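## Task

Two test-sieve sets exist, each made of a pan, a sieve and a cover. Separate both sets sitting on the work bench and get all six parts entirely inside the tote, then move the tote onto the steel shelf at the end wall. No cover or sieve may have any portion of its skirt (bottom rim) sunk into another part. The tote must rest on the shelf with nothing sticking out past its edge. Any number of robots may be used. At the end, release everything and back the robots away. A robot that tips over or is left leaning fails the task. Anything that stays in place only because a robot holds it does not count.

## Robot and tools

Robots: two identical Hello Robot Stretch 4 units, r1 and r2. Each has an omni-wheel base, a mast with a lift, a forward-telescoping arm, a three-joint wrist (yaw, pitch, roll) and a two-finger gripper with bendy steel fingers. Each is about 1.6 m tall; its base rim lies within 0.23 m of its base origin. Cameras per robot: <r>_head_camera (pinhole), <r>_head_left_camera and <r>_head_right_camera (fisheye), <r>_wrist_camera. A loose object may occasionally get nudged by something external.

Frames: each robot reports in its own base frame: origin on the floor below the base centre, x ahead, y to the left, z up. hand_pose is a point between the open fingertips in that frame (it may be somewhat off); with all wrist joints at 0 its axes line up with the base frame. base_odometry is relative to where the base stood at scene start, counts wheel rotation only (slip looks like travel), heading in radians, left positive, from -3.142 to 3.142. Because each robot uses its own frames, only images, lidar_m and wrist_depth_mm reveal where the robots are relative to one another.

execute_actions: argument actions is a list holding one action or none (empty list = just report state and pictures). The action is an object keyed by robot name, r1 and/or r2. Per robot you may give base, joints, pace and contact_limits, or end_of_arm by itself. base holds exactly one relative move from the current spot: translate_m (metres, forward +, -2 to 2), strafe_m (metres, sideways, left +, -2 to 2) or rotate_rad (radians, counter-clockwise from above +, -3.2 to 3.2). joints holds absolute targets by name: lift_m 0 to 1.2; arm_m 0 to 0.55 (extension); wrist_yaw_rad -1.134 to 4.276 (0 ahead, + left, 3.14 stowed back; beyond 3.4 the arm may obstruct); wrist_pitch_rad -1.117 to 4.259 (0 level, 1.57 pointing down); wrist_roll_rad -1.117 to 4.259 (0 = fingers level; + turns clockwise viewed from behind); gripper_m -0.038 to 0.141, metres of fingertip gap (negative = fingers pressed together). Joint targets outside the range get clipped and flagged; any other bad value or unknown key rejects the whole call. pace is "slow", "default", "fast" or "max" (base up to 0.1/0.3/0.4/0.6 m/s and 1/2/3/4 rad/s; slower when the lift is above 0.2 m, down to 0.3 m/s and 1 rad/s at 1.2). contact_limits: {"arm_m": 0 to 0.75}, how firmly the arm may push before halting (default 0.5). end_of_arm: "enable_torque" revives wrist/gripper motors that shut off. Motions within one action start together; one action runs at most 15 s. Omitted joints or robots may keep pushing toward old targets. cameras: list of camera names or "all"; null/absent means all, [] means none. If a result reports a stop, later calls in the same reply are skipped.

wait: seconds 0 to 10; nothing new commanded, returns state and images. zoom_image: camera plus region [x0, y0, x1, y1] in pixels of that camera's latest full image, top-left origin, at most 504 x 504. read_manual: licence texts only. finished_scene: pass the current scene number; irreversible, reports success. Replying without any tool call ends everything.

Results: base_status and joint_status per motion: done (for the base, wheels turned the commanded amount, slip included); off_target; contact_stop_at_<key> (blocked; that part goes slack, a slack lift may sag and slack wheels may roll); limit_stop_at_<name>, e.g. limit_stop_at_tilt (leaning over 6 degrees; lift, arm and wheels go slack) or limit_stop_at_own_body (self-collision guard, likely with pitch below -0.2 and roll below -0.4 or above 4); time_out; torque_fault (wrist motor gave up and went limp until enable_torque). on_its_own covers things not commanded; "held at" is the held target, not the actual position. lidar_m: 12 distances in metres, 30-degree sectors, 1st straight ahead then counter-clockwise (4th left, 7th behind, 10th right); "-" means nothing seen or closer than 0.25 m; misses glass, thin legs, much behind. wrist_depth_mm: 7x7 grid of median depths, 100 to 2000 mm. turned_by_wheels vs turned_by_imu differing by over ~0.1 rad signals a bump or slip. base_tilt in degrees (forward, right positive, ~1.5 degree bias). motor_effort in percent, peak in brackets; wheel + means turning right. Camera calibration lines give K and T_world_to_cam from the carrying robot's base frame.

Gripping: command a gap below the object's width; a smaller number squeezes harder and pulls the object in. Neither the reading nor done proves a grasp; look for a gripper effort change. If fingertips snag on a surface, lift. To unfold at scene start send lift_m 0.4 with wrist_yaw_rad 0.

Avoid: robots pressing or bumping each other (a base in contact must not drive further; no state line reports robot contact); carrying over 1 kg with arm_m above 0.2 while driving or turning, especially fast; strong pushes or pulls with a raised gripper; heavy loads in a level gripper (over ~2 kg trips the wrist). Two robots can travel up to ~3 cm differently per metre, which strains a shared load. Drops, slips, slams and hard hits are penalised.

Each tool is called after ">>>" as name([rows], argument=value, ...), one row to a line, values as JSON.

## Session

>>> execute_actions(actions=[])

Scene clock: 0.00 s.
r1.base_odometry: x=+0.000 y=+0.000 heading=+0.000 (m, m, rad; r1's odometry frame)
r1.turned_by_wheels: +0.000 (rad since the last result)
r1.turned_by_imu: +0.000 (rad since the last result)
r1.base_tilt: forward=-0.4 right=-1.0 (deg)
r1.lidar_m: 3.28 3.85 3.88 1.22 1.39 5.28 1.67 0.98 0.85 0.85 1.01 1.79
r1.base_status: not commanded
r1.joint_positions: lift_m=+0.252 arm_m=+0.001 wrist_yaw_rad=+3.188 wrist_pitch_rad=-0.001 wrist_roll_rad=-0.002 gripper_m=+0.057
r1.joint_status: not commanded
r1.motor_effort: lift_m=+20 arm_m=-1 wrist_yaw_rad=+0 wrist_pitch_rad=-4 wrist_roll_rad=-1 gripper_m=-4 wheel_0=+0 wheel_1=+0 wheel_2=+1 (%)
r1.hand_pose: x=-0.1206 y=+0.0738 z=+0.4301 quat_wxyz=(-0.023, +0.000, -0.001, +1.000) (m; r1's base frame)
r1.wrist_depth_mm: - 140 244 - - - - / - 112 139 - - - - / - 114 138 - - - - / - 137 172 - - - - / 211 1205 1756 - - - - / 976 1255 212 1808 213 1808 1808 / 976 1042 1138 147 1098 1160 1205
r2.base_odometry: x=+0.000 y=+0.000 heading=+0.000 (m, m, rad; r2's odometry frame)
r2.turned_by_wheels: +0.000 (rad since the last result)
r2.turned_by_imu: +0.000 (rad since the last result)
r2.base_tilt: forward=-0.4 right=+0.4 (deg)
r2.lidar_m: 2.03 2.04 1.05 0.87 0.85 0.99 1.62 3.08 3.22 3.84 1.13 1.19
r2.base_status: not commanded
r2.joint_positions: lift_m=+0.211 arm_m=+0.000 wrist_yaw_rad=+3.198 wrist_pitch_rad=-0.001 wrist_roll_rad=+0.015 gripper_m=+0.057
r2.joint_status: not commanded
r2.motor_effort: lift_m=+17 arm_m=-1 wrist_yaw_rad=+1 wrist_pitch_rad=-6 wrist_roll_rad=+0 gripper_m=-3 wheel_0=+0 wheel_1=+0 wheel_2=+0 (%)
r2.hand_pose: x=-0.1223 y=+0.0709 z=+0.3895 quat_wxyz=(-0.028, +0.000, +0.007, +1.000) (m; r2's base frame)
r2.wrist_depth_mm: - 137 183 - 1661 1118 878 / - 110 137 - 1661 1160 891 / - 115 137 - 1708 1160 878 / - 136 178 - 1756 1138 917 / 211 - - - 1618 1160 891 / 217 1464 200 1464 192 1138 904 / 220 946 976 124 991 931 878
pictures: r1_head_camera, r1_head_left_camera, r1_head_right_camera, r1_wrist_camera, r2_head_camera, r2_head_left_camera, r2_head_right_camera, r2_wrist_camera
camera_calibration (this result's frames):
r1_wrist_camera: T_world_to_cam=[[-0.046019, 0.998823, 0.0153243, -0.086276], [-0.0442776, 0.0132859, -0.998931, 0.483142], [-0.997959, -0.0466484, 0.043614, 0.0911166], [0, 0, 0, 1]] pos_world=[0.108353, 0.0840059, 0.479974]
r2_wrist_camera: T_world_to_cam=[[-0.0978181, 0.994687, -0.032094, -0.0588024], [-0.00531213, -0.03277, -0.999449, 0.445752], [-0.99519, -0.0975937, 0.00848941, 0.105627], [0, 0, 0, 1]] pos_world=[0.101735, 0.0834058, 0.442722]
Images, in order (width x height): r1_head_camera 420x560, r1_head_left_camera 420x672, r1_head_right_camera 420x672, r1_wrist_camera 616x392, r2_head_camera 420x560, r2_head_left_camera 420x672, r2_head_right_camera 420x672, r2_wrist_camera 616x392.

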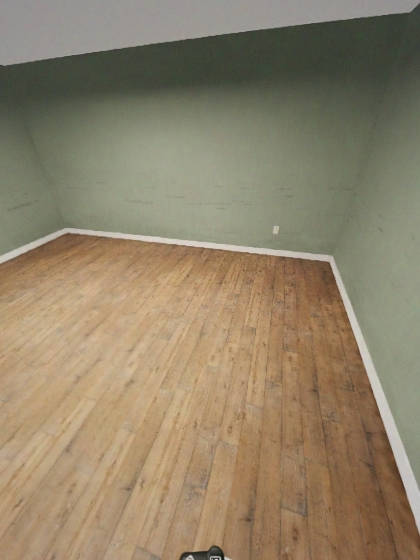

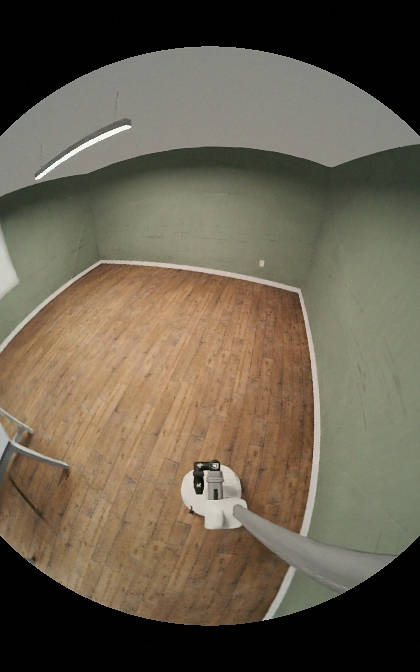

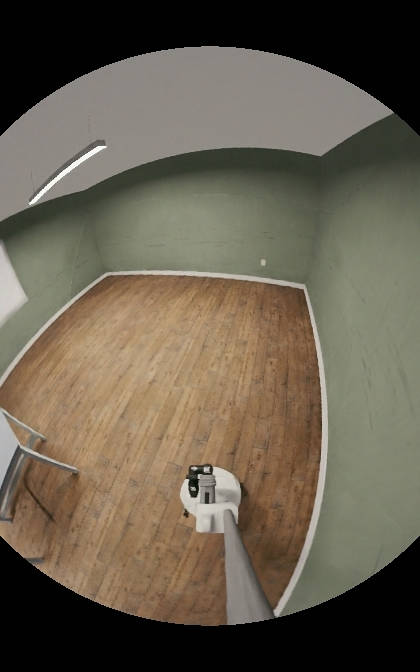

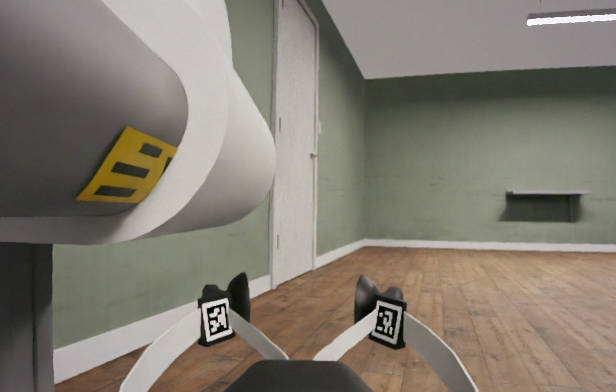

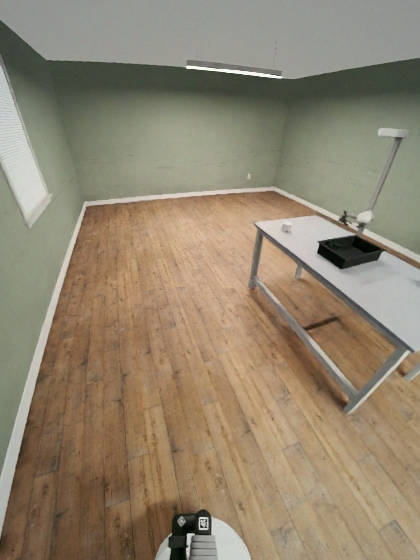

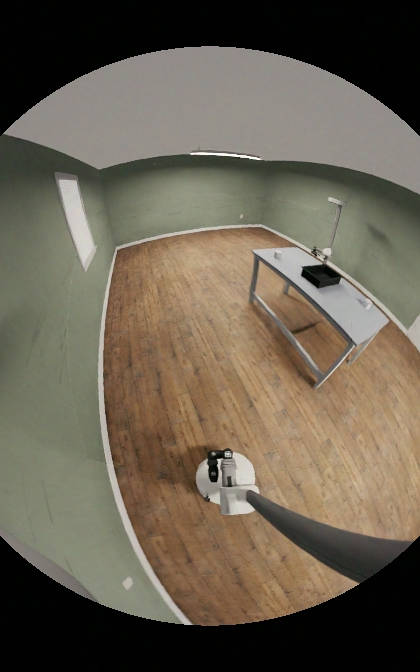

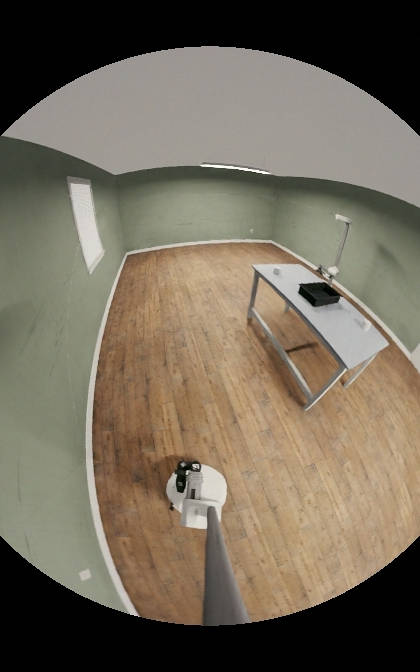

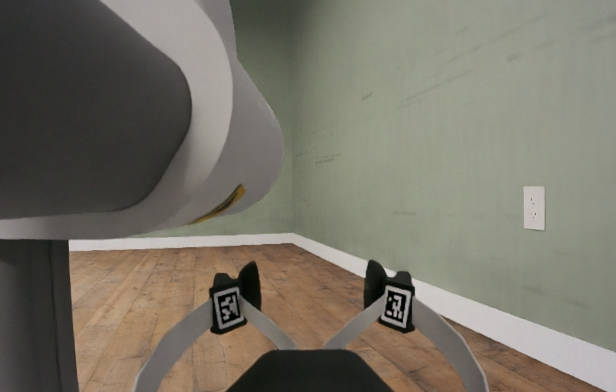

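>>> execute_actions([
  {"r1": {"base": {"rotate_rad": 1.285}, "joints": {"lift_m": 0.4, "wrist_yaw_rad": 3.14}, "pace": "fast"}, "r2": {"base": {"rotate_rad": -1.25}, "joints": {"lift_m": 0.4, "wrist_yaw_rad": 0}, "pace": "fast"}},
], cameras=["r1_head_camera", "r2_head_camera"])

Scene clock: 79.23 s.
r1.base_odometry: x=+0.000 y=+0.000 heading=+1.285 (m, m, rad; r1's odometry frame)
r1.turned_by_wheels: +1.285 (rad since the last result)
r1.turned_by_imu: +1.311 (rad since the last result)
r1.base_tilt: forward=-0.3 right=-1.0 (deg)
r1.lidar_m: 1.37 1.21 1.64 3.13 1.19 0.90 0.84 0.88 1.21 3.26 3.40 4.03
r1.base_status: done
r1.joint_positions: lift_m=+0.400 arm_m=+0.001 wrist_yaw_rad=+3.140 wrist_pitch_rad=-0.001 wrist_roll_rad=-0.002 gripper_m=+0.057
r1.joint_status: all done
r1.motor_effort: lift_m=+23(24) arm_m=-1(1) wrist_yaw_rad=-1(3) wrist_pitch_rad=-4(3) wrist_roll_rad=+0(1) gripper_m=-4(4) wheel_0=-1(8) wheel_1=-2(8) wheel_2=-3(7) (%)
r1.hand_pose: x=-0.1167 y=+0.0878 z=+0.5782 quat_wxyz=(+0.001, +0.000, -0.001, +1.000) (m; r1's base frame)
r1.wrist_depth_mm: - 141 960 976 976 960 976 / - 123 268 960 960 960 976 / - 124 172 946 960 960 960 / 114 139 220 946 946 946 960 / 931 931 931 946 960 960 960 / 917 931 211 931 213 946 946 / 931 917 931 147 946 931 946
r2.base_odometry: x=+0.000 y=+0.000 heading=-1.250 (m, m, rad; r2's odometry frame)
r2.turned_by_wheels: -1.250 (rad since the last result)
r2.turned_by_imu: -1.275 (rad since the last result)
r2.base_tilt: forward=-0.5 right=+0.4 (deg)
r2.lidar_m: 1.32 1.13 1.51 3.76 1.31 0.92 0.87 0.87 1.24 3.20 3.07 4.05
r2.base_status: done
r2.joint_positions: lift_m=+0.400 arm_m=+0.000 wrist_yaw_rad=+0.001 wrist_pitch_rad=+0.000 wrist_roll_rad=+0.015 gripper_m=+0.057
r2.joint_status: all done
r2.motor_effort: lift_m=+21(20) arm_m=-1(1) wrist_yaw_rad=-1(7) wrist_pitch_rad=-7(8) wrist_roll_rad=+0(0) gripper_m=-1(5) wheel_0=-1(6) wheel_1=-2(9) wheel_2=-2(7) (%)
r2.hand_pose: x=+0.4593 y=-0.0873 z=+0.5781 quat_wxyz=(+1.000, +0.007, +0.000, +0.000) (m; r2's base frame)
r2.wrist_depth_mm: - - - - - - - / - - - - - - - / - - - - - - - / - - - - - - - / - - - - - - - / - 1863 200 - 191 1921 1921 / 1430 931 1366 124 1397 1281 1336
pictures: r1_head_camera, r2_head_camera
Images, in order (width x height): r1_head_camera 420x560, r2_head_camera 420x560.

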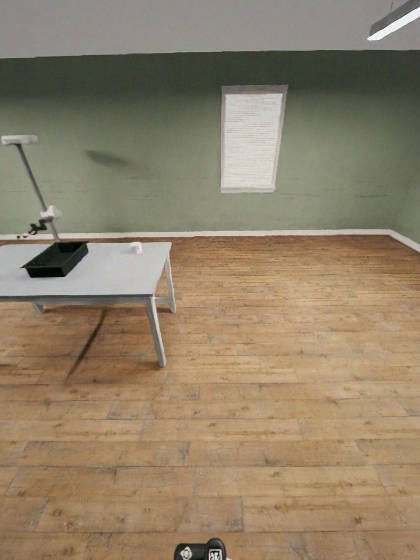

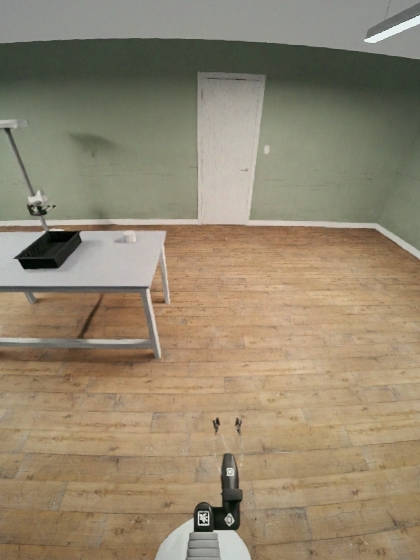

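>>> execute_actions([
  {"r1": {"base": {"rotate_rad": -0.01}}, "r2": {"base": {"rotate_rad": 0.03}}},
], cameras=[])

>>> execute_actions([
  {"r1": {"base": {"strafe_m": 1.55}, "joints": {"lift_m": 1.1, "wrist_pitch_rad": 1.571, "wrist_roll_rad": 1.571, "gripper_m": 0.1}, "pace": "max"}, "r2": {"base": {"strafe_m": 1.68}, "joints": {"lift_m": 1.1, "wrist_pitch_rad": 1.571, "wrist_roll_rad": 1.571, "gripper_m": 0.1}, "pace": "max"}},
], cameras=["r1_head_camera", "r2_head_camera"])

Scene clock: 95.53 s.
r1.base_odometry: x=+0.000 y=+0.000 heading=+1.275 (m, m, rad; r1's odometry frame)
r1.turned_by_wheels: -0.010 (rad since the last result)
r1.turned_by_imu: -0.011 (rad since the last result)
r1.base_tilt: forward=-0.4 right=-1.0 (deg)
r1.lidar_m: 1.49 1.21 1.64 3.36 1.23 0.88 0.84 0.86 1.21 3.25 3.38 4.08
r1.base_status: done
r1.joint_positions: lift_m=+0.400 arm_m=+0.001 wrist_yaw_rad=+3.140 wrist_pitch_rad=-0.001 wrist_roll_rad=-0.002 gripper_m=+0.057
r1.joint_status: not commanded
r1.motor_effort: lift_m=+23(23) arm_m=+0(1) wrist_yaw_rad=-3(1) wrist_pitch_rad=-4(4) wrist_roll_rad=-1(1) gripper_m=-4(4) wheel_0=+1(2) wheel_1=+1(3) wheel_2=+2(4) (%)
r1.hand_pose: x=-0.1167 y=+0.0878 z=+0.5782 quat_wxyz=(+0.001, +0.000, -0.001, +1.000) (m; r1's base frame)
r1.wrist_depth_mm: - 141 960 960 976 976 976 / - 123 268 976 960 991 976 / - 124 172 960 960 960 976 / 114 139 221 960 960 960 976 / 931 931 931 946 946 960 960 / 917 931 212 931 213 960 946 / 917 917 931 147 931 946 946
r2.base_odometry: x=+0.000 y=+0.000 heading=-1.220 (m, m, rad; r2's odometry frame)
r2.turned_by_wheels: +0.030 (rad since the last result)
r2.turned_by_imu: +0.030 (rad since the last result)
r2.base_tilt: forward=-0.5 right=+0.3 (deg)
r2.lidar_m: 1.13 1.14 1.55 3.31 1.24 0.91 0.85 0.89 1.27 3.28 3.09 3.98
r2.base_status: done
r2.joint_positions: lift_m=+0.400 arm_m=+0.000 wrist_yaw_rad=+0.000 wrist_pitch_rad=+0.000 wrist_roll_rad=+0.015 gripper_m=+0.057
r2.joint_status: not commanded
r2.motor_effort: lift_m=+21(21) arm_m=-1(1) wrist_yaw_rad=+1(1) wrist_pitch_rad=-9(7) wrist_roll_rad=+0(0) gripper_m=-6(5) wheel_0=+0(3) wheel_1=+2(1) wheel_2=+2(5) (%)
r2.hand_pose: x=+0.4592 y=-0.0873 z=+0.5781 quat_wxyz=(+1.000, +0.007, +0.000, +0.000) (m; r2's base frame)
r2.wrist_depth_mm: - - - - - - - / - - - - - - - / - - - - - - - / - - - - - - - / - - - - - - - / 1983 1863 200 - 192 1921 1863 / 1397 917 1397 124 1366 1281 1366
pictures: none
No camera images: the call's "cameras" was empty. Leave "cameras" out to get every camera's image.

Scene clock: 100.03 s.
r1.base_odometry: x=-1.483 y=+0.452 heading=+1.275 (m, m, rad; r1's odometry frame)
r1.turned_by_wheels: +0.000 (rad since the last result)
r1.turned_by_imu: +0.004 (rad since the last result)
r1.base_tilt: forward=-0.4 right=-1.0 (deg)
r1.lidar_m: 1.14 1.20 3.71 3.33 1.20 0.88 0.85 0.87 1.22 3.33 1.65 1.20
r1.base_status: done
r1.joint_positions: lift_m=+1.100 arm_m=+0.001 wrist_yaw_rad=+3.140 wrist_pitch_rad=+1.571 wrist_roll_rad=+1.571 gripper_m=+0.100
r1.joint_status: all done
r1.motor_effort: lift_m=+21(26) arm_m=-1(0) wrist_yaw_rad=+0(1) wrist_pitch_rad=+3(6) wrist_roll_rad=+1(6) gripper_m=-1(4) wheel_0=+2(16) wheel_1=-2(15) wheel_2=+0(1) (%)
r1.hand_pose: x=+0.1718 y=+0.0874 z=+0.9897 quat_wxyz=(+0.500, -0.500, +0.500, +0.500) (m; r1's base frame)
r1.wrist_depth_mm: 1182 1182 1205 1229 1205 1229 1229 / 1205 1205 1205 1205 1205 1205 1205 / 1182 1205 1182 1182 1205 1205 1205 / 1160 1182 1008 1182 1205 1182 1205 / 1160 1160 976 991 1182 1205 1182 / 1160 1182 219 1182 214 1160 1205 / 1160 525 1160 147 1160 1182 1182
r2.base_odometry: x=+1.578 y=+0.577 heading=-1.220 (m, m, rad; r2's odometry frame)
r2.turned_by_wheels: +0.000 (rad since the last result)
r2.turned_by_imu: -0.002 (rad since the last result)
r2.base_tilt: forward=-0.4 right=+0.3 (deg)
r2.lidar_m: 1.09 4.02 3.89 3.27 1.17 0.88 0.84 0.87 1.26 3.53 1.56 1.14
r2.base_status: done
r2.joint_positions: lift_m=+1.100 arm_m=+0.000 wrist_yaw_rad=+0.000 wrist_pitch_rad=+1.571 wrist_roll_rad=+1.571 gripper_m=+0.100
r2.joint_status: all done
r2.motor_effort: lift_m=+20(23) arm_m=-1(1) wrist_yaw_rad=+2(1) wrist_pitch_rad=-1(7) wrist_roll_rad=+1(3) gripper_m=+0(4) wheel_0=+0(12) wheel_1=+0(7) wheel_2=+1(2) (%)
r2.hand_pose: x=+0.1706 y=-0.0874 z=+0.9896 quat_wxyz=(+0.500, +0.500, +0.500, -0.500) (m; r2's base frame)
r2.wrist_depth_mm: 1229 1229 1229 1182 1205 1205 1205 / 1229 1205 1229 1205 1205 1229 1182 / 1229 1229 1205 1229 1205 1229 1205 / 1229 1205 1229 1182 1008 1182 1205 / 1205 1229 1205 1008 1008 1205 1229 / 1255 1255 199 1205 213 1205 1229 / 1255 1229 1205 122 1229 1229 1229
pictures: r1_head_camera, r2_head_camera
Images, in order (width x height): r1_head_camera 420x560, r2_head_camera 420x560.

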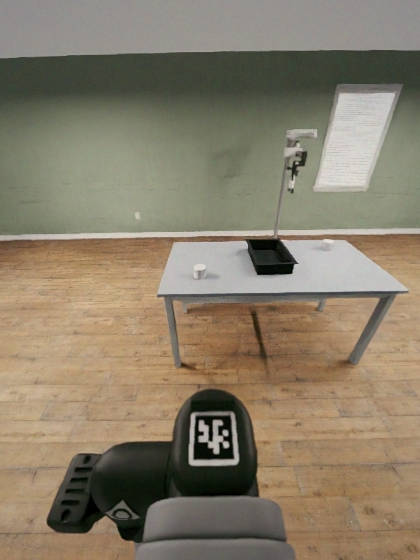

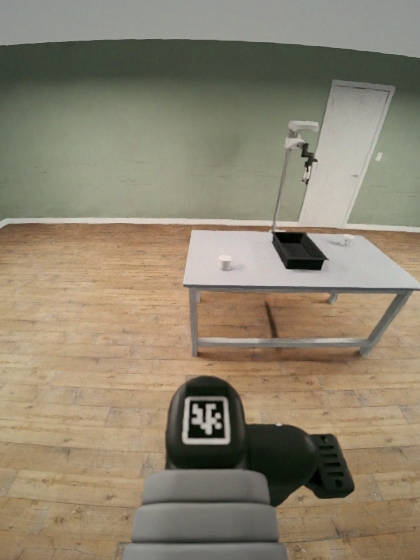

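>>> execute_actions([
  {"r1": {"base": {"translate_m": 0.88}, "joints": {"arm_m": 0.27, "lift_m": 1.05}, "pace": "fast"}, "r2": {"base": {"translate_m": 0.84}, "joints": {"arm_m": 0.27, "lift_m": 1.05}, "pace": "fast"}},
], cameras=["r1_wrist_camera", "r2_wrist_camera"])

Scene clock: 112.93 s.
r1.base_odometry: x=-1.226 y=+1.294 heading=+1.275 (m, m, rad; r1's odometry frame)
r1.turned_by_wheels: +0.000 (rad since the last result)
r1.turned_by_imu: +0.001 (rad since the last result)
r1.base_tilt: forward=-0.4 right=-1.0 (deg)
r1.lidar_m: 0.26 0.27 0.38 3.51 2.47 1.82 1.74 1.79 2.48 1.04 0.38 0.28
r1.base_status: done
r1.joint_positions: lift_m=+1.050 arm_m=+0.269 wrist_yaw_rad=+3.140 wrist_pitch_rad=+1.571 wrist_roll_rad=+1.571 gripper_m=+0.100
r1.joint_status: all done
r1.motor_effort: lift_m=+19(21) arm_m=+6(2) wrist_yaw_rad=-2(1) wrist_pitch_rad=+2(3) wrist_roll_rad=+1(1) gripper_m=-2(3) wheel_0=+0(6) wheel_1=+1(6) wheel_2=+1(12) (%)
r1.hand_pose: x=+0.4402 y=+0.0874 z=+0.9399 quat_wxyz=(+0.501, -0.500, +0.500, +0.499) (m; r1's base frame)
r1.wrist_depth_mm: 1138 1160 1138 1160 1138 1182 1160 / 1138 1160 404 407 407 404 407 / 1138 1138 402 404 402 404 404 / 1138 931 399 402 402 404 402 / 1138 931 399 397 399 399 402 / 917 931 219 327 214 399 399 / 1118 394 394 147 394 397 394
r2.base_odometry: x=+1.866 y=-0.212 heading=-1.220 (m, m, rad; r2's odometry frame)
r2.turned_by_wheels: +0.000 (rad since the last result)
r2.turned_by_imu: -0.001 (rad since the last result)
r2.base_tilt: forward=-0.4 right=+0.3 (deg)
r2.lidar_m: 0.25 0.27 3.85 3.73 2.38 1.76 1.68 1.78 2.46 1.05 0.39 0.27
r2.base_status: done
r2.joint_positions: lift_m=+1.050 arm_m=+0.269 wrist_yaw_rad=+0.000 wrist_pitch_rad=+1.571 wrist_roll_rad=+1.571 gripper_m=+0.100
r2.joint_status: all done
r2.motor_effort: lift_m=+14(19) arm_m=+4(4) wrist_yaw_rad=+0(2) wrist_pitch_rad=+0(0) wrist_roll_rad=+0(0) gripper_m=-4(0) wheel_0=-1(4) wheel_1=+0(2) wheel_2=+0(9) (%)
r2.hand_pose: x=+0.4402 y=-0.0874 z=+0.9400 quat_wxyz=(+0.500, +0.500, +0.500, -0.500) (m; r2's base frame)
r2.wrist_depth_mm: 402 399 399 399 402 1160 1160 / 407 404 399 402 402 1118 1138 / 404 402 399 399 402 1138 1160 / 404 404 402 402 399 946 1160 / 404 404 404 399 402 946 1182 / 404 402 198 402 213 946 1160 / 404 402 402 123 399 1160 1160
pictures: r1_wrist_camera, r2_wrist_camera
camera_calibration (this result's frames):
r1_wrist_camera: T_world_to_cam=[[0.999932, 0.0116407, 0.00111901, -0.442662], [0.011678, -0.999007, -0.0429987, 0.182418], [0.000617362, 0.0430088, -0.999075, 1.16179], [0, 0, 0, 1]] pos_world=[0.439784, 0.137423, 1.16905]
r2_wrist_camera: T_world_to_cam=[[-0.999003, 0.0171076, -0.0412382, 0.491185], [0.0173965, 0.999827, -0.00665738, 0.140823], [0.0411171, -0.00736814, -0.999127, 1.14413], [0, 0, 0, 1]] pos_world=[0.441202, -0.140771, 1.16433]
Images, in order (width x height): r1_wrist_camera 616x392, r2_wrist_camera 616x392.

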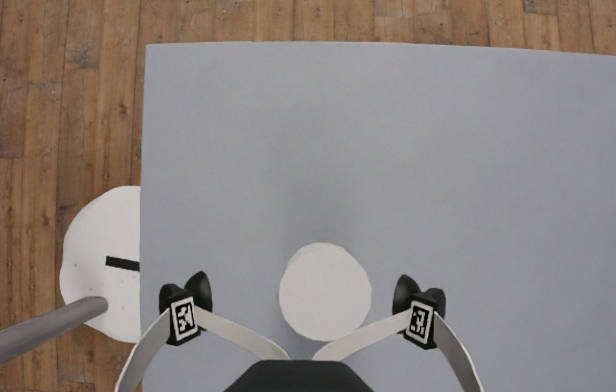

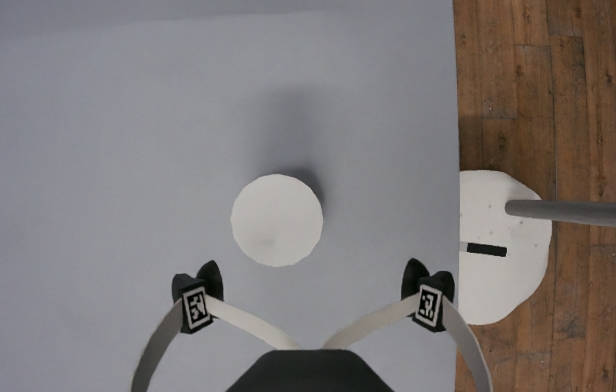

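>>> execute_actions([
  {"r1": {"base": {"strafe_m": -0.023}, "joints": {"arm_m": 0.29, "lift_m": 0.965}}, "r2": {"base": {"strafe_m": -0.041}, "joints": {"arm_m": 0.3, "lift_m": 0.965}}},
], cameras=["r1_wrist_camera", "r2_wrist_camera"])

Scene clock: 128.83 s.
r1.base_odometry: x=-1.204 y=+1.287 heading=+1.275 (m, m, rad; r1's odometry frame)
r1.turned_by_wheels: +0.000 (rad since the last result)
r1.turned_by_imu: -0.001 (rad since the last result)
r1.base_tilt: forward=-0.4 right=-1.0 (deg)
r1.lidar_m: 0.25 0.28 0.40 3.55 2.47 1.81 1.72 1.80 2.49 1.04 0.38 0.28
r1.base_status: done
r1.joint_positions: lift_m=+0.965 arm_m=+0.289 wrist_yaw_rad=+3.140 wrist_pitch_rad=+1.571 wrist_roll_rad=+1.571 gripper_m=+0.100
r1.joint_status: all done
r1.motor_effort: lift_m=+18(20) arm_m=+5(6) wrist_yaw_rad=-2(0) wrist_pitch_rad=+1(2) wrist_roll_rad=+2(1) gripper_m=-2(2) wheel_0=+0(9) wheel_1=+2(10) wheel_2=+0(2) (%)
r1.hand_pose: x=+0.4602 y=+0.0874 z=+0.8549 quat_wxyz=(+0.501, -0.500, +0.500, +0.499) (m; r1's base frame)
r1.wrist_depth_mm: 1078 320 324 322 322 324 324 / 1078 320 320 322 320 322 322 / 1060 319 319 319 319 320 320 / 1042 317 317 317 317 319 317 / 854 315 315 244 315 317 317 / 809 312 220 243 214 315 315 / 1042 310 312 147 314 312 314
r2.base_odometry: x=+1.828 y=-0.226 heading=-1.220 (m, m, rad; r2's odometry frame)
r2.turned_by_wheels: +0.000 (rad since the last result)
r2.turned_by_imu: -0.001 (rad since the last result)
r2.base_tilt: forward=-0.5 right=+0.4 (deg)
r2.lidar_m: 0.26 0.27 3.90 3.77 2.43 1.76 1.67 1.78 2.45 1.05 0.38 0.29
r2.base_status: done
r2.joint_positions: lift_m=+0.965 arm_m=+0.299 wrist_yaw_rad=+0.000 wrist_pitch_rad=+1.571 wrist_roll_rad=+1.571 gripper_m=+0.100
r2.joint_status: all done
r2.motor_effort: lift_m=+14(16) arm_m=+4(6) wrist_yaw_rad=+1(1) wrist_pitch_rad=+0(0) wrist_roll_rad=+1(0) gripper_m=-2(1) wheel_0=-1(6) wheel_1=+1(7) wheel_2=+0(0) (%)
r2.hand_pose: x=+0.4701 y=-0.0874 z=+0.8550 quat_wxyz=(+0.500, +0.500, +0.500, -0.500) (m; r2's base frame)
r2.wrist_depth_mm: 317 317 315 315 314 314 1078 / 319 319 315 315 314 314 1060 / 317 317 317 317 315 312 1078 / 319 319 317 315 314 314 854 / 319 317 317 244 315 314 854 / 319 319 199 243 213 315 960 / 319 319 319 122 315 315 1078
pictures: r1_wrist_camera, r2_wrist_camera
camera_calibration (this result's frames):
r1_wrist_camera: T_world_to_cam=[[0.99993, 0.0117466, 0.00103604, -0.462456], [0.0117803, -0.999006, -0.0429998, 0.178486], [0.000529911, 0.043009, -0.999075, 1.07694], [0, 0, 0, 1]] pos_world=[0.459751, 0.137423, 1.0841]
r2_wrist_camera: T_world_to_cam=[[-0.999007, 0.0172476, -0.0410748, 0.517438], [0.0175356, 0.999824, -0.00666025, 0.139673], [0.0409527, -0.00737391, -0.999134, 1.05809], [0, 0, 0, 1]] pos_world=[0.471143, -0.140771, 1.07936]
Images, in order (width x height): r1_wrist_camera 616x392, r2_wrist_camera 616x392.

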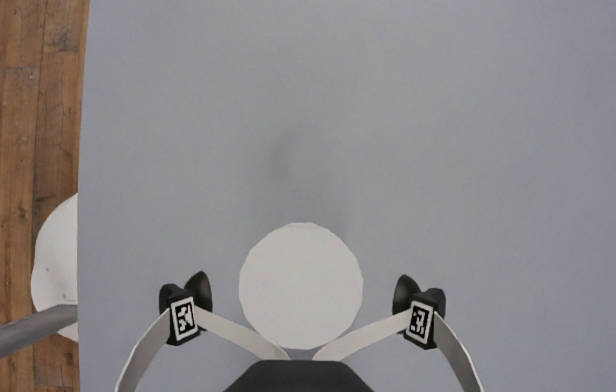

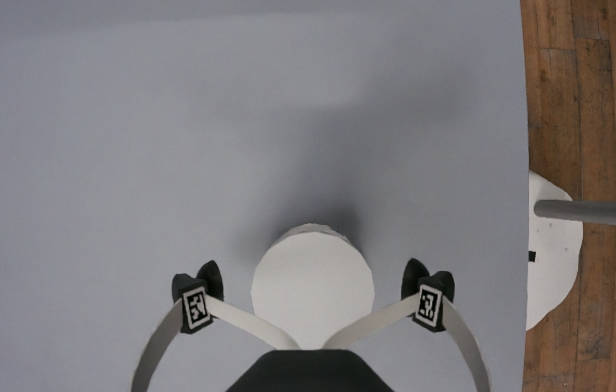

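>>> execute_actions([
  {"r1": {"base": {"strafe_m": 0.008}, "joints": {"lift_m": 0.932, "gripper_m": 0.088}}, "r2": {"joints": {"lift_m": 0.93, "gripper_m": 0.088}}},
], cameras=["r1_wrist_camera"])

>>> execute_actions([
  {"r1": {"joints": {"gripper_m": 0.058}, "pace": "slow"}, "r2": {"joints": {"gripper_m": 0.058}, "pace": "slow"}},
], cameras=[])

>>> execute_actions([
  {"r1": {"joints": {"lift_m": 1.02}}, "r2": {"joints": {"lift_m": 1.02}}},
], cameras=["r1_wrist_camera", "r2_wrist_camera", "r1_head_camera", "r2_head_camera"])

Scene clock: 148.83 s.
r1.base_odometry: x=-1.212 y=+1.290 heading=+1.275 (m, m, rad; r1's odometry frame)
r1.turned_by_wheels: +0.000 (rad since the last result)
r1.turned_by_imu: -0.001 (rad since the last result)
r1.base_tilt: forward=-0.4 right=-1.0 (deg)
r1.lidar_m: 0.25 0.29 0.37 3.52 2.47 1.81 1.73 1.79 2.47 1.04 0.38 0.28
r1.base_status: done
r1.joint_positions: lift_m=+0.932 arm_m=+0.289 wrist_yaw_rad=+3.140 wrist_pitch_rad=+1.571 wrist_roll_rad=+1.571 gripper_m=+0.088
r1.joint_status: all done
r1.motor_effort: lift_m=+18(19) arm_m=+5(5) wrist_yaw_rad=+0(1) wrist_pitch_rad=+3(2) wrist_roll_rad=+0(0) gripper_m=-3(3) wheel_0=+1(8) wheel_1=-1(11) wheel_2=+0(2) (%)
r1.hand_pose: x=+0.4602 y=+0.0874 z=+0.8219 quat_wxyz=(+0.501, -0.500, +0.500, +0.499) (m; r1's base frame)
r1.wrist_depth_mm: 1042 287 289 290 290 289 290 / 1042 286 287 287 287 287 289 / 286 285 286 286 287 289 287 / 285 285 283 285 285 286 285 / 282 282 283 211 283 283 285 / 281 281 210 211 211 282 283 / 279 279 279 146 281 279 281
r2.base_odometry: x=+1.828 y=-0.226 heading=-1.220 (m, m, rad; r2's odometry frame)
r2.turned_by_wheels: +0.000 (rad since the last result)
r2.turned_by_imu: -0.001 (rad since the last result)
r2.base_tilt: forward=-0.5 right=+0.4 (deg)
r2.lidar_m: 0.25 0.26 3.94 3.77 2.40 1.77 1.67 1.77 2.49 1.04 0.40 0.28
r2.base_status: not commanded
r2.joint_positions: lift_m=+0.930 arm_m=+0.299 wrist_yaw_rad=+0.000 wrist_pitch_rad=+1.571 wrist_roll_rad=+1.571 gripper_m=+0.088
r2.joint_status: all done
r2.motor_effort: lift_m=+14(13) arm_m=+4(4) wrist_yaw_rad=+1(1) wrist_pitch_rad=-1(0) wrist_roll_rad=+0(0) gripper_m=+0(1) wheel_0=-2(2) wheel_1=+1(1) wheel_2=+0(0) (%)
r2.hand_pose: x=+0.4701 y=-0.0874 z=+0.8200 quat_wxyz=(+0.500, +0.500, +0.500, -0.500) (m; r2's base frame)
r2.wrist_depth_mm: 282 282 279 279 281 278 1042 / 283 283 282 282 281 279 654 / 283 282 281 279 279 281 661 / 283 282 282 281 279 279 500 / 283 281 283 208 279 281 554 / 283 283 195 209 196 281 554 / 283 283 282 125 281 282 661
pictures: r1_wrist_camera
camera_calibration (this result's frames):
r1_wrist_camera: T_world_to_cam=[[0.99993, 0.0117464, 0.00103604, -0.462424], [0.0117801, -0.999006, -0.0429998, 0.177067], [0.000529922, 0.043009, -0.999075, 1.04397], [0, 0, 0, 1]] pos_world=[0.459752, 0.137423, 1.0511]
Images, in order (width x height): r1_wrist_camera 616x392.

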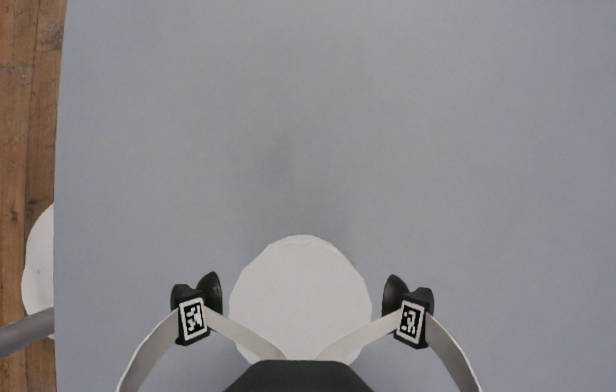

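Scene clock: 150.37 s.
r1.base_odometry: x=-1.212 y=+1.290 heading=+1.275 (m, m, rad; r1's odometry frame)
r1.turned_by_wheels: +0.000 (rad since the last result)
r1.turned_by_imu: +0.000 (rad since the last result)
r1.base_tilt: forward=-0.4 right=-1.0 (deg)
r1.lidar_m: 0.26 0.27 0.38 3.53 2.45 1.80 1.75 1.82 2.49 1.02 0.39 0.28
r1.base_status: not commanded
r1.joint_positions: lift_m=+0.932 arm_m=+0.289 wrist_yaw_rad=+3.140 wrist_pitch_rad=+1.571 wrist_roll_rad=+1.571 gripper_m=+0.058
r1.joint_status: all done
r1.motor_effort: lift_m=+18(18) arm_m=+5(6) wrist_yaw_rad=+0(0) wrist_pitch_rad=+3(2) wrist_roll_rad=+0(0) gripper_m=-13(11) wheel_0=+1(1) wheel_1=-1(1) wheel_2=+0(0) (%)
r1.hand_pose: x=+0.4602 y=+0.0874 z=+0.8219 quat_wxyz=(+0.500, -0.500, +0.500, +0.500) (m; r1's base frame)
r1.wrist_depth_mm: 1042 287 289 289 289 289 290 / 1042 286 287 287 287 289 289 / 285 286 286 286 286 286 287 / 283 285 283 285 285 285 285 / 282 282 282 205 283 283 283 / 279 279 203 204 204 282 282 / 278 278 279 203 279 281 281
r2.base_odometry: x=+1.828 y=-0.226 heading=-1.220 (m, m, rad; r2's odometry frame)
r2.turned_by_wheels: +0.000 (rad since the last result)
r2.turned_by_imu: +0.000 (rad since the last result)
r2.base_tilt: forward=-0.5 right=+0.3 (deg)
r2.lidar_m: 0.25 0.28 3.91 3.76 2.41 1.76 1.69 1.77 2.46 1.04 0.37 0.28
r2.base_status: not commanded
r2.joint_positions: lift_m=+0.930 arm_m=+0.299 wrist_yaw_rad=+0.000 wrist_pitch_rad=+1.571 wrist_roll_rad=+1.571 gripper_m=+0.058
r2.joint_status: all done
r2.motor_effort: lift_m=+14(14) arm_m=+4(4) wrist_yaw_rad=+1(1) wrist_pitch_rad=-1(0) wrist_roll_rad=+0(1) gripper_m=-14(10) wheel_0=-1(2) wheel_1=+1(1) wheel_2=+0(1) (%)
r2.hand_pose: x=+0.4701 y=-0.0874 z=+0.8200 quat_wxyz=(+0.500, +0.500, +0.500, -0.500) (m; r2's base frame)
r2.wrist_depth_mm: 282 281 281 281 278 278 1042 / 281 282 281 281 281 279 661 / 282 281 282 279 279 279 661 / 282 281 282 282 279 281 492 / 282 283 281 202 282 281 549 / 283 282 194 202 195 281 559 / 286 282 282 123 281 282 661
pictures: none
No camera images: the call's "cameras" was empty. Leave "cameras" out to get every camera's image.

Scene clock: 151.73 s.
r1.base_odometry: x=-1.212 y=+1.290 heading=+1.275 (m, m, rad; r1's odometry frame)
r1.turned_by_wheels: +0.000 (rad since the last result)
r1.turned_by_imu: +0.000 (rad since the last result)
r1.base_tilt: forward=-0.4 right=-1.0 (deg)
r1.lidar_m: 0.25 0.28 0.40 3.53 2.46 1.80 1.72 1.82 2.49 1.03 0.38 0.26
r1.base_status: not commanded
r1.joint_positions: lift_m=+1.020 arm_m=+0.289 wrist_yaw_rad=+3.140 wrist_pitch_rad=+1.571 wrist_roll_rad=+1.571 gripper_m=+0.058
r1.joint_status: all done
r1.motor_effort: lift_m=+23(24) arm_m=+5(5) wrist_yaw_rad=+0(1) wrist_pitch_rad=+3(2) wrist_roll_rad=+1(1) gripper_m=-12(12) wheel_0=+1(1) wheel_1=-1(1) wheel_2=+0(0) (%)
r1.hand_pose: x=+0.4602 y=+0.0874 z=+0.9095 quat_wxyz=(+0.500, -0.500, +0.500, +0.500) (m; r1's base frame)
r1.wrist_depth_mm: 1118 377 375 375 377 379 379 / 1118 375 375 375 373 377 379 / 1118 373 370 373 375 375 373 / 1118 373 368 370 373 373 370 / 904 368 368 204 370 370 370 / 891 366 204 204 204 366 368 / 1078 364 364 204 366 368 366
r2.base_odometry: x=+1.828 y=-0.226 heading=-1.220 (m, m, rad; r2's odometry frame)
r2.turned_by_wheels: +0.000 (rad since the last result)
r2.turned_by_imu: +0.000 (rad since the last result)
r2.base_tilt: forward=-0.4 right=+0.3 (deg)
r2.lidar_m: 0.25 0.27 3.90 3.76 2.38 1.76 1.69 1.77 2.47 1.03 0.39 0.28
r2.base_status: not commanded
r2.joint_positions: lift_m=+1.020 arm_m=+0.299 wrist_yaw_rad=+0.000 wrist_pitch_rad=+1.571 wrist_roll_rad=+1.571 gripper_m=+0.058
r2.joint_status: all done
r2.motor_effort: lift_m=+22(22) arm_m=+4(4) wrist_yaw_rad=+1(0) wrist_pitch_rad=-1(0) wrist_roll_rad=+0(0) gripper_m=-10(10) wheel_0=-2(1) wheel_1=+1(1) wheel_2=+0(0) (%)
r2.hand_pose: x=+0.4701 y=-0.0874 z=+0.9094 quat_wxyz=(+0.500, +0.500, +0.500, -0.500) (m; r2's base frame)
r2.wrist_depth_mm: 373 370 370 368 370 366 1098 / 373 370 373 368 368 368 1138 / 373 370 370 370 373 370 1118 / 373 373 373 370 370 370 917 / 373 373 373 202 370 373 904 / 375 373 193 202 195 366 1098 / 373 375 370 123 368 370 1160
pictures: r1_head_camera, r1_wrist_camera, r2_head_camera, r2_wrist_camera
camera_calibration (this result's frames):
r1_wrist_camera: T_world_to_cam=[[0.999931, 0.0117466, 0.000872385, -0.462321], [0.0117733, -0.999006, -0.043002, 0.180839], [0.000366389, 0.0430093, -0.999075, 1.13154], [0, 0, 0, 1]] pos_world=[0.459746, 0.137423, 1.13867]
r2_wrist_camera: T_world_to_cam=[[-0.999007, 0.0172475, -0.0410748, 0.519676], [0.0175355, 0.999824, -0.00666025, 0.140036], [0.0409527, -0.00737391, -0.999134, 1.11243], [0, 0, 0, 1]] pos_world=[0.471147, -0.140771, 1.13374]
Images, in order (width x height): r1_head_camera 420x560, r1_wrist_camera 616x392, r2_head_camera 420x560, r2_wrist_camera 616x392.

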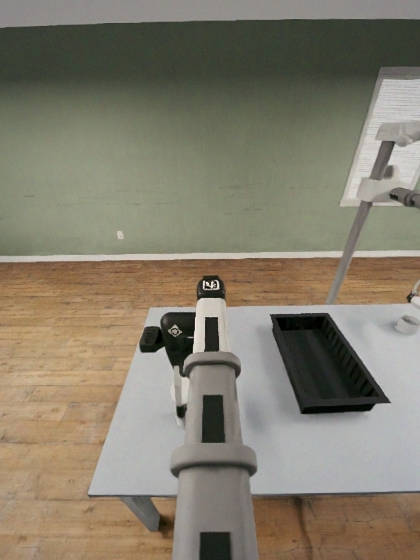

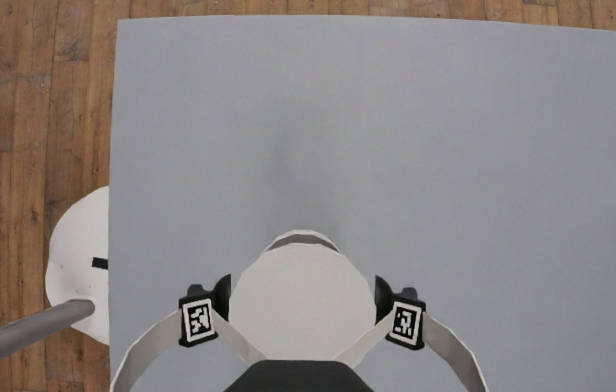

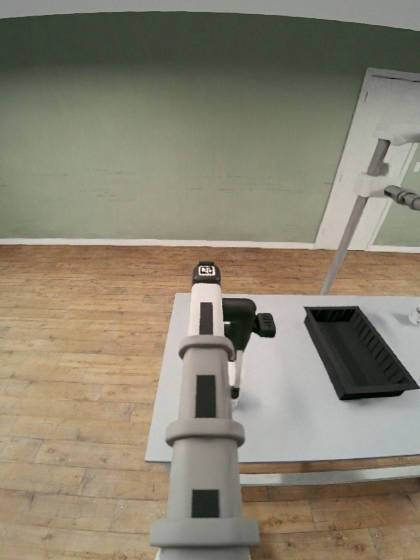

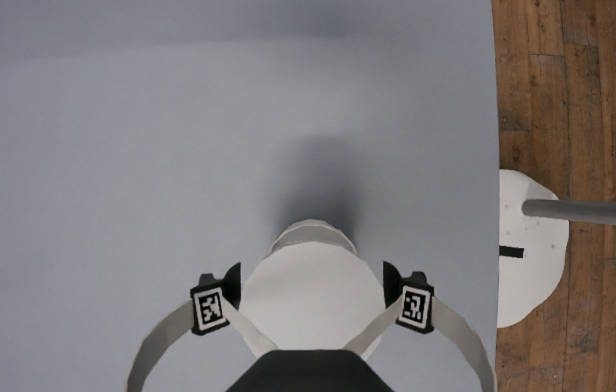

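>>> execute_actions([
  {"r1": {"base": {"strafe_m": -0.44}, "joints": {"arm_m": 0.39}}, "r2": {"base": {"strafe_m": -0.44}, "joints": {"arm_m": 0.38}}},
], cameras=["r1_wrist_camera", "r2_wrist_camera", "r1_head_left_camera"])

Scene clock: 184.80 s.
r1.base_odometry: x=-0.791 y=+1.161 heading=+1.275 (m, m, rad; r1's odometry frame)
r1.turned_by_wheels: +0.000 (rad since the last result)
r1.turned_by_imu: -0.002 (rad since the last result)
r1.base_tilt: forward=-0.4 right=-1.0 (deg)
r1.lidar_m: 0.25 0.26 0.39 3.96 2.44 1.80 1.73 1.81 2.48 4.35 0.39 0.28
r1.base_status: done
r1.joint_positions: lift_m=+1.020 arm_m=+0.389 wrist_yaw_rad=+3.140 wrist_pitch_rad=+1.571 wrist_roll_rad=+1.571 gripper_m=+0.058
r1.joint_status: all done
r1.motor_effort: lift_m=+22(24) arm_m=+5(6) wrist_yaw_rad=-1(0) wrist_pitch_rad=+2(2) wrist_roll_rad=+1(0) gripper_m=-12(12) wheel_0=+0(10) wheel_1=+0(9) wheel_2=+0(1) (%)
r1.hand_pose: x=+0.5602 y=+0.0874 z=+0.9096 quat_wxyz=(+0.500, -0.500, +0.500, +0.500) (m; r1's base frame)
r1.wrist_depth_mm: 375 375 375 377 375 377 379 / 373 373 375 375 375 375 377 / 368 373 373 370 373 373 373 / 370 370 283 283 285 297 303 / 368 368 364 204 366 366 368 / 364 366 204 204 204 366 366 / 362 278 314 203 362 364 364
r2.base_odometry: x=+1.415 y=-0.377 heading=-1.220 (m, m, rad; r2's odometry frame)
r2.turned_by_wheels: +0.000 (rad since the last result)
r2.turned_by_imu: -0.001 (rad since the last result)
r2.base_tilt: forward=-0.4 right=+0.4 (deg)
r2.lidar_m: 0.25 0.28 0.37 4.19 2.42 1.76 1.69 1.78 2.48 4.09 0.36 0.26
r2.base_status: done
r2.joint_positions: lift_m=+1.020 arm_m=+0.379 wrist_yaw_rad=+0.000 wrist_pitch_rad=+1.571 wrist_roll_rad=+1.571 gripper_m=+0.058
r2.joint_status: all done
r2.motor_effort: lift_m=+21(22) arm_m=+4(4) wrist_yaw_rad=+2(1) wrist_pitch_rad=+0(1) wrist_roll_rad=+0(0) gripper_m=-11(11) wheel_0=-1(7) wheel_1=+2(9) wheel_2=+0(1) (%)
r2.hand_pose: x=+0.5501 y=-0.0874 z=+0.9095 quat_wxyz=(+0.500, +0.500, +0.500, -0.500) (m; r2's base frame)
r2.wrist_depth_mm: 246 291 304 307 303 366 364 / 206 368 366 366 366 368 366 / 370 368 366 368 366 366 368 / 368 366 370 368 368 368 368 / 368 373 368 202 362 368 366 / 327 338 194 203 195 366 368 / 373 285 285 123 370 370 370
pictures: r1_head_left_camera, r1_wrist_camera, r2_wrist_camera
camera_calibration (this result's frames):
r1_wrist_camera: T_world_to_cam=[[0.99993, 0.0117992, 0.000926501, -0.562384], [0.0118281, -0.999005, -0.0430013, 0.179634], [0.000418199, 0.0430092, -0.999075, 1.13157], [0, 0, 0, 1]] pos_world=[0.559747, 0.137423, 1.13877]
r2_wrist_camera: T_world_to_cam=[[-0.999007, 0.0172774, -0.0410698, 0.599606], [0.0175654, 0.999824, -0.00666034, 0.138617], [0.0409475, -0.00737513, -0.999134, 1.10923], [0, 0, 0, 1]] pos_world=[0.551156, -0.140771, 1.13382]
Images, in order (width x height): r1_head_left_camera 420x672, r1_wrist_camera 616x392, r2_wrist_camera 616x392.

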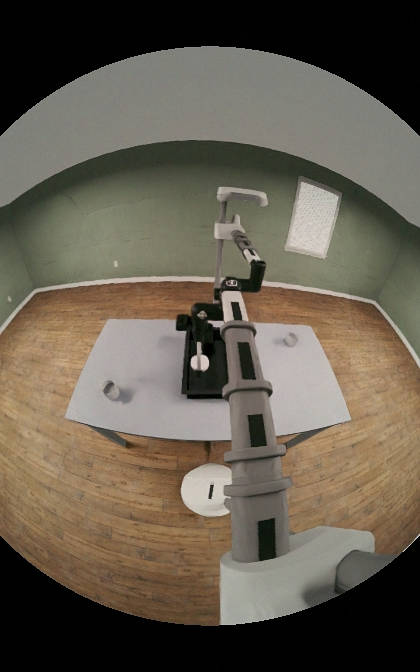

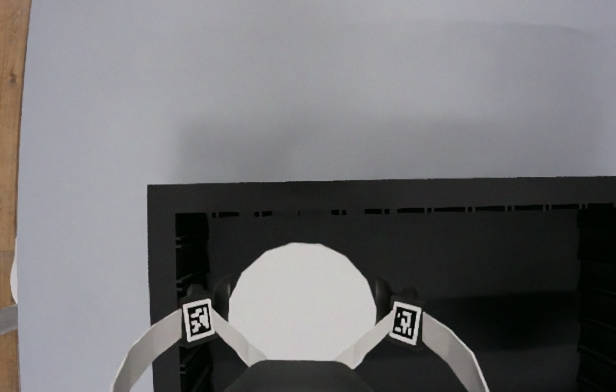

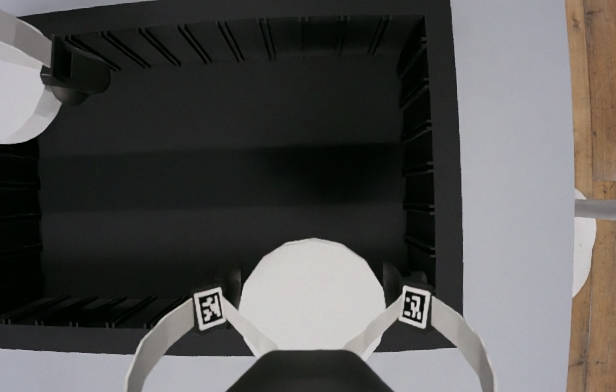

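>>> execute_actions([
  {"r1": {"joints": {"lift_m": 1.0}}, "r2": {"base": {"strafe_m": -0.02}, "joints": {"lift_m": 1.0}}},
], cameras=[])

>>> execute_actions([
  {"r1": {"joints": {"lift_m": 0.902}}, "r2": {"joints": {"lift_m": 0.9}}},
], cameras=["r1_wrist_camera", "r2_wrist_camera"])

Scene clock: 196.30 s.
r1.base_odometry: x=-0.791 y=+1.161 heading=+1.275 (m, m, rad; r1's odometry frame)
r1.turned_by_wheels: +0.000 (rad since the last result)
r1.turned_by_imu: -0.001 (rad since the last result)
r1.base_tilt: forward=-0.4 right=-1.0 (deg)
r1.lidar_m: 0.25 0.28 0.39 3.96 2.44 1.80 1.73 1.81 2.48 4.36 0.37 0.26
r1.base_status: not commanded
r1.joint_positions: lift_m=+1.000 arm_m=+0.389 wrist_yaw_rad=+3.140 wrist_pitch_rad=+1.571 wrist_roll_rad=+1.571 gripper_m=+0.058
r1.joint_status: all done
r1.motor_effort: lift_m=+18(20) arm_m=+6(6) wrist_yaw_rad=-1(1) wrist_pitch_rad=+2(2) wrist_roll_rad=+1(1) gripper_m=-12(11) wheel_0=+0(0) wheel_1=+0(0) wheel_2=+0(0) (%)
r1.hand_pose: x=+0.5602 y=+0.0874 z=+0.8899 quat_wxyz=(+0.500, -0.500, +0.500, +0.500) (m; r1's base frame)
r1.wrist_depth_mm: 355 357 355 357 357 359 359 / 353 351 355 355 357 355 357 / 351 353 353 351 353 355 355 / 349 347 263 264 264 273 294 / 347 345 347 205 345 347 349 / 345 345 203 204 204 345 345 / 345 258 314 203 342 345 345
r2.base_odometry: x=+1.396 y=-0.384 heading=-1.220 (m, m, rad; r2's odometry frame)
r2.turned_by_wheels: +0.000 (rad since the last result)
r2.turned_by_imu: -0.001 (rad since the last result)
r2.base_tilt: forward=-0.5 right=+0.3 (deg)
r2.lidar_m: 0.26 0.27 0.36 4.24 2.39 1.78 1.69 1.77 2.45 4.07 0.39 0.25
r2.base_status: done
r2.joint_positions: lift_m=+1.000 arm_m=+0.379 wrist_yaw_rad=+0.000 wrist_pitch_rad=+1.571 wrist_roll_rad=+1.571 gripper_m=+0.058
r2.joint_status: all done
r2.motor_effort: lift_m=+14(16) arm_m=+4(5) wrist_yaw_rad=+1(1) wrist_pitch_rad=+0(1) wrist_roll_rad=+0(0) gripper_m=-9(8) wheel_0=+1(7) wheel_1=+0(6) wheel_2=+0(2) (%)
r2.hand_pose: x=+0.5501 y=-0.0874 z=+0.8900 quat_wxyz=(+0.500, +0.500, +0.500, -0.500) (m; r2's base frame)
r2.wrist_depth_mm: 264 263 263 265 262 349 347 / 205 343 347 347 342 349 349 / 216 349 349 347 345 347 347 / 351 351 347 347 347 349 347 / 351 349 347 202 349 349 349 / 353 351 193 203 195 349 351 / 278 264 265 123 263 263 349
pictures: none
No camera images: the call's "cameras" was empty. Leave "cameras" out to get every camera's image.

Scene clock: 197.73 s.
r1.base_odometry: x=-0.791 y=+1.161 heading=+1.275 (m, m, rad; r1's odometry frame)
r1.turned_by_wheels: +0.000 (rad since the last result)
r1.turned_by_imu: +0.000 (rad since the last result)
r1.base_tilt: forward=-0.4 right=-1.0 (deg)
r1.lidar_m: 0.25 0.29 0.39 3.94 2.47 1.81 1.72 1.81 2.47 4.35 0.37 0.28
r1.base_status: not commanded
r1.joint_positions: lift_m=+0.902 arm_m=+0.389 wrist_yaw_rad=+3.140 wrist_pitch_rad=+1.571 wrist_roll_rad=+1.571 gripper_m=+0.058
r1.joint_status: all done
r1.motor_effort: lift_m=+19(17) arm_m=+6(5) wrist_yaw_rad=-1(0) wrist_pitch_rad=+2(3) wrist_roll_rad=+0(0) gripper_m=-12(12) wheel_0=+0(1) wheel_1=+0(0) wheel_2=+0(0) (%)
r1.hand_pose: x=+0.5602 y=+0.0874 z=+0.7919 quat_wxyz=(+0.500, -0.500, +0.500, +0.500) (m; r1's base frame)
r1.wrist_depth_mm: 257 257 258 259 257 259 259 / 255 256 257 256 257 258 258 / 254 255 255 255 256 256 256 / 166 166 167 167 167 167 167 / 165 208 250 206 251 251 251 / 164 191 203 204 204 250 249 / 163 170 247 203 248 248 248
r2.base_odometry: x=+1.396 y=-0.384 heading=-1.220 (m, m, rad; r2's odometry frame)
r2.turned_by_wheels: +0.000 (rad since the last result)
r2.turned_by_imu: +0.000 (rad since the last result)
r2.base_tilt: forward=-0.4 right=+0.3 (deg)
r2.lidar_m: 0.26 0.26 0.39 4.22 2.42 1.78 1.70 1.78 2.49 4.06 0.39 0.28
r2.base_status: not commanded
r2.joint_positions: lift_m=+0.900 arm_m=+0.379 wrist_yaw_rad=+0.000 wrist_pitch_rad=+1.571 wrist_roll_rad=+1.571 gripper_m=+0.058
r2.joint_status: all done
r2.motor_effort: lift_m=+14(18) arm_m=+4(4) wrist_yaw_rad=+1(1) wrist_pitch_rad=-1(1) wrist_roll_rad=+0(1) gripper_m=-10(16) wheel_0=+1(0) wheel_1=+0(0) wheel_2=+0(0) (%)
r2.hand_pose: x=+0.5501 y=-0.0874 z=+0.7900 quat_wxyz=(+0.500, +0.500, +0.500, -0.500) (m; r2's base frame)
r2.wrist_depth_mm: 243 247 247 247 248 185 - / 204 249 249 248 247 189 160 / 217 249 249 248 248 192 161 / 250 249 249 248 248 196 161 / 250 250 249 202 248 197 161 / 251 250 193 202 194 174 162 / 250 249 249 123 248 169 -
pictures: r1_wrist_camera, r2_wrist_camera
camera_calibration (this result's frames):
r1_wrist_camera: T_world_to_cam=[[0.99993, 0.0117992, 0.000926501, -0.562281], [0.0118281, -0.999005, -0.0430013, 0.174574], [0.000418199, 0.0430092, -0.999075, 1.01401], [0, 0, 0, 1]] pos_world=[0.559753, 0.137423, 1.0211]
r2_wrist_camera: T_world_to_cam=[[-0.999007, 0.0172774, -0.0410698, 0.594705], [0.0175653, 0.999824, -0.00666034, 0.137821], [0.0409475, -0.00737513, -0.999134, 0.989868], [0, 0, 0, 1]] pos_world=[0.551161, -0.140771, 1.01435]
Images, in order (width x height): r1_wrist_camera 616x392, r2_wrist_camera 616x392.

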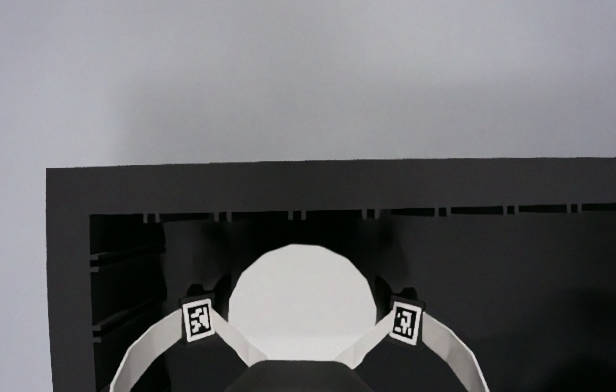

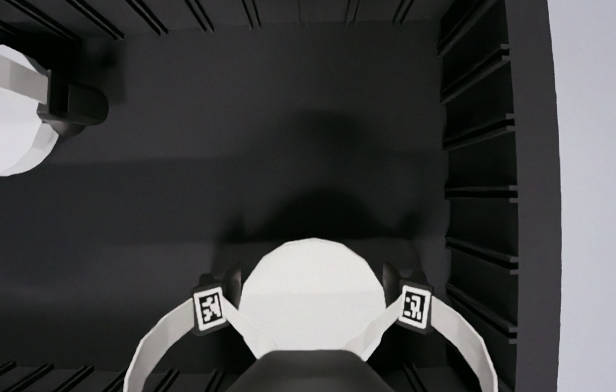

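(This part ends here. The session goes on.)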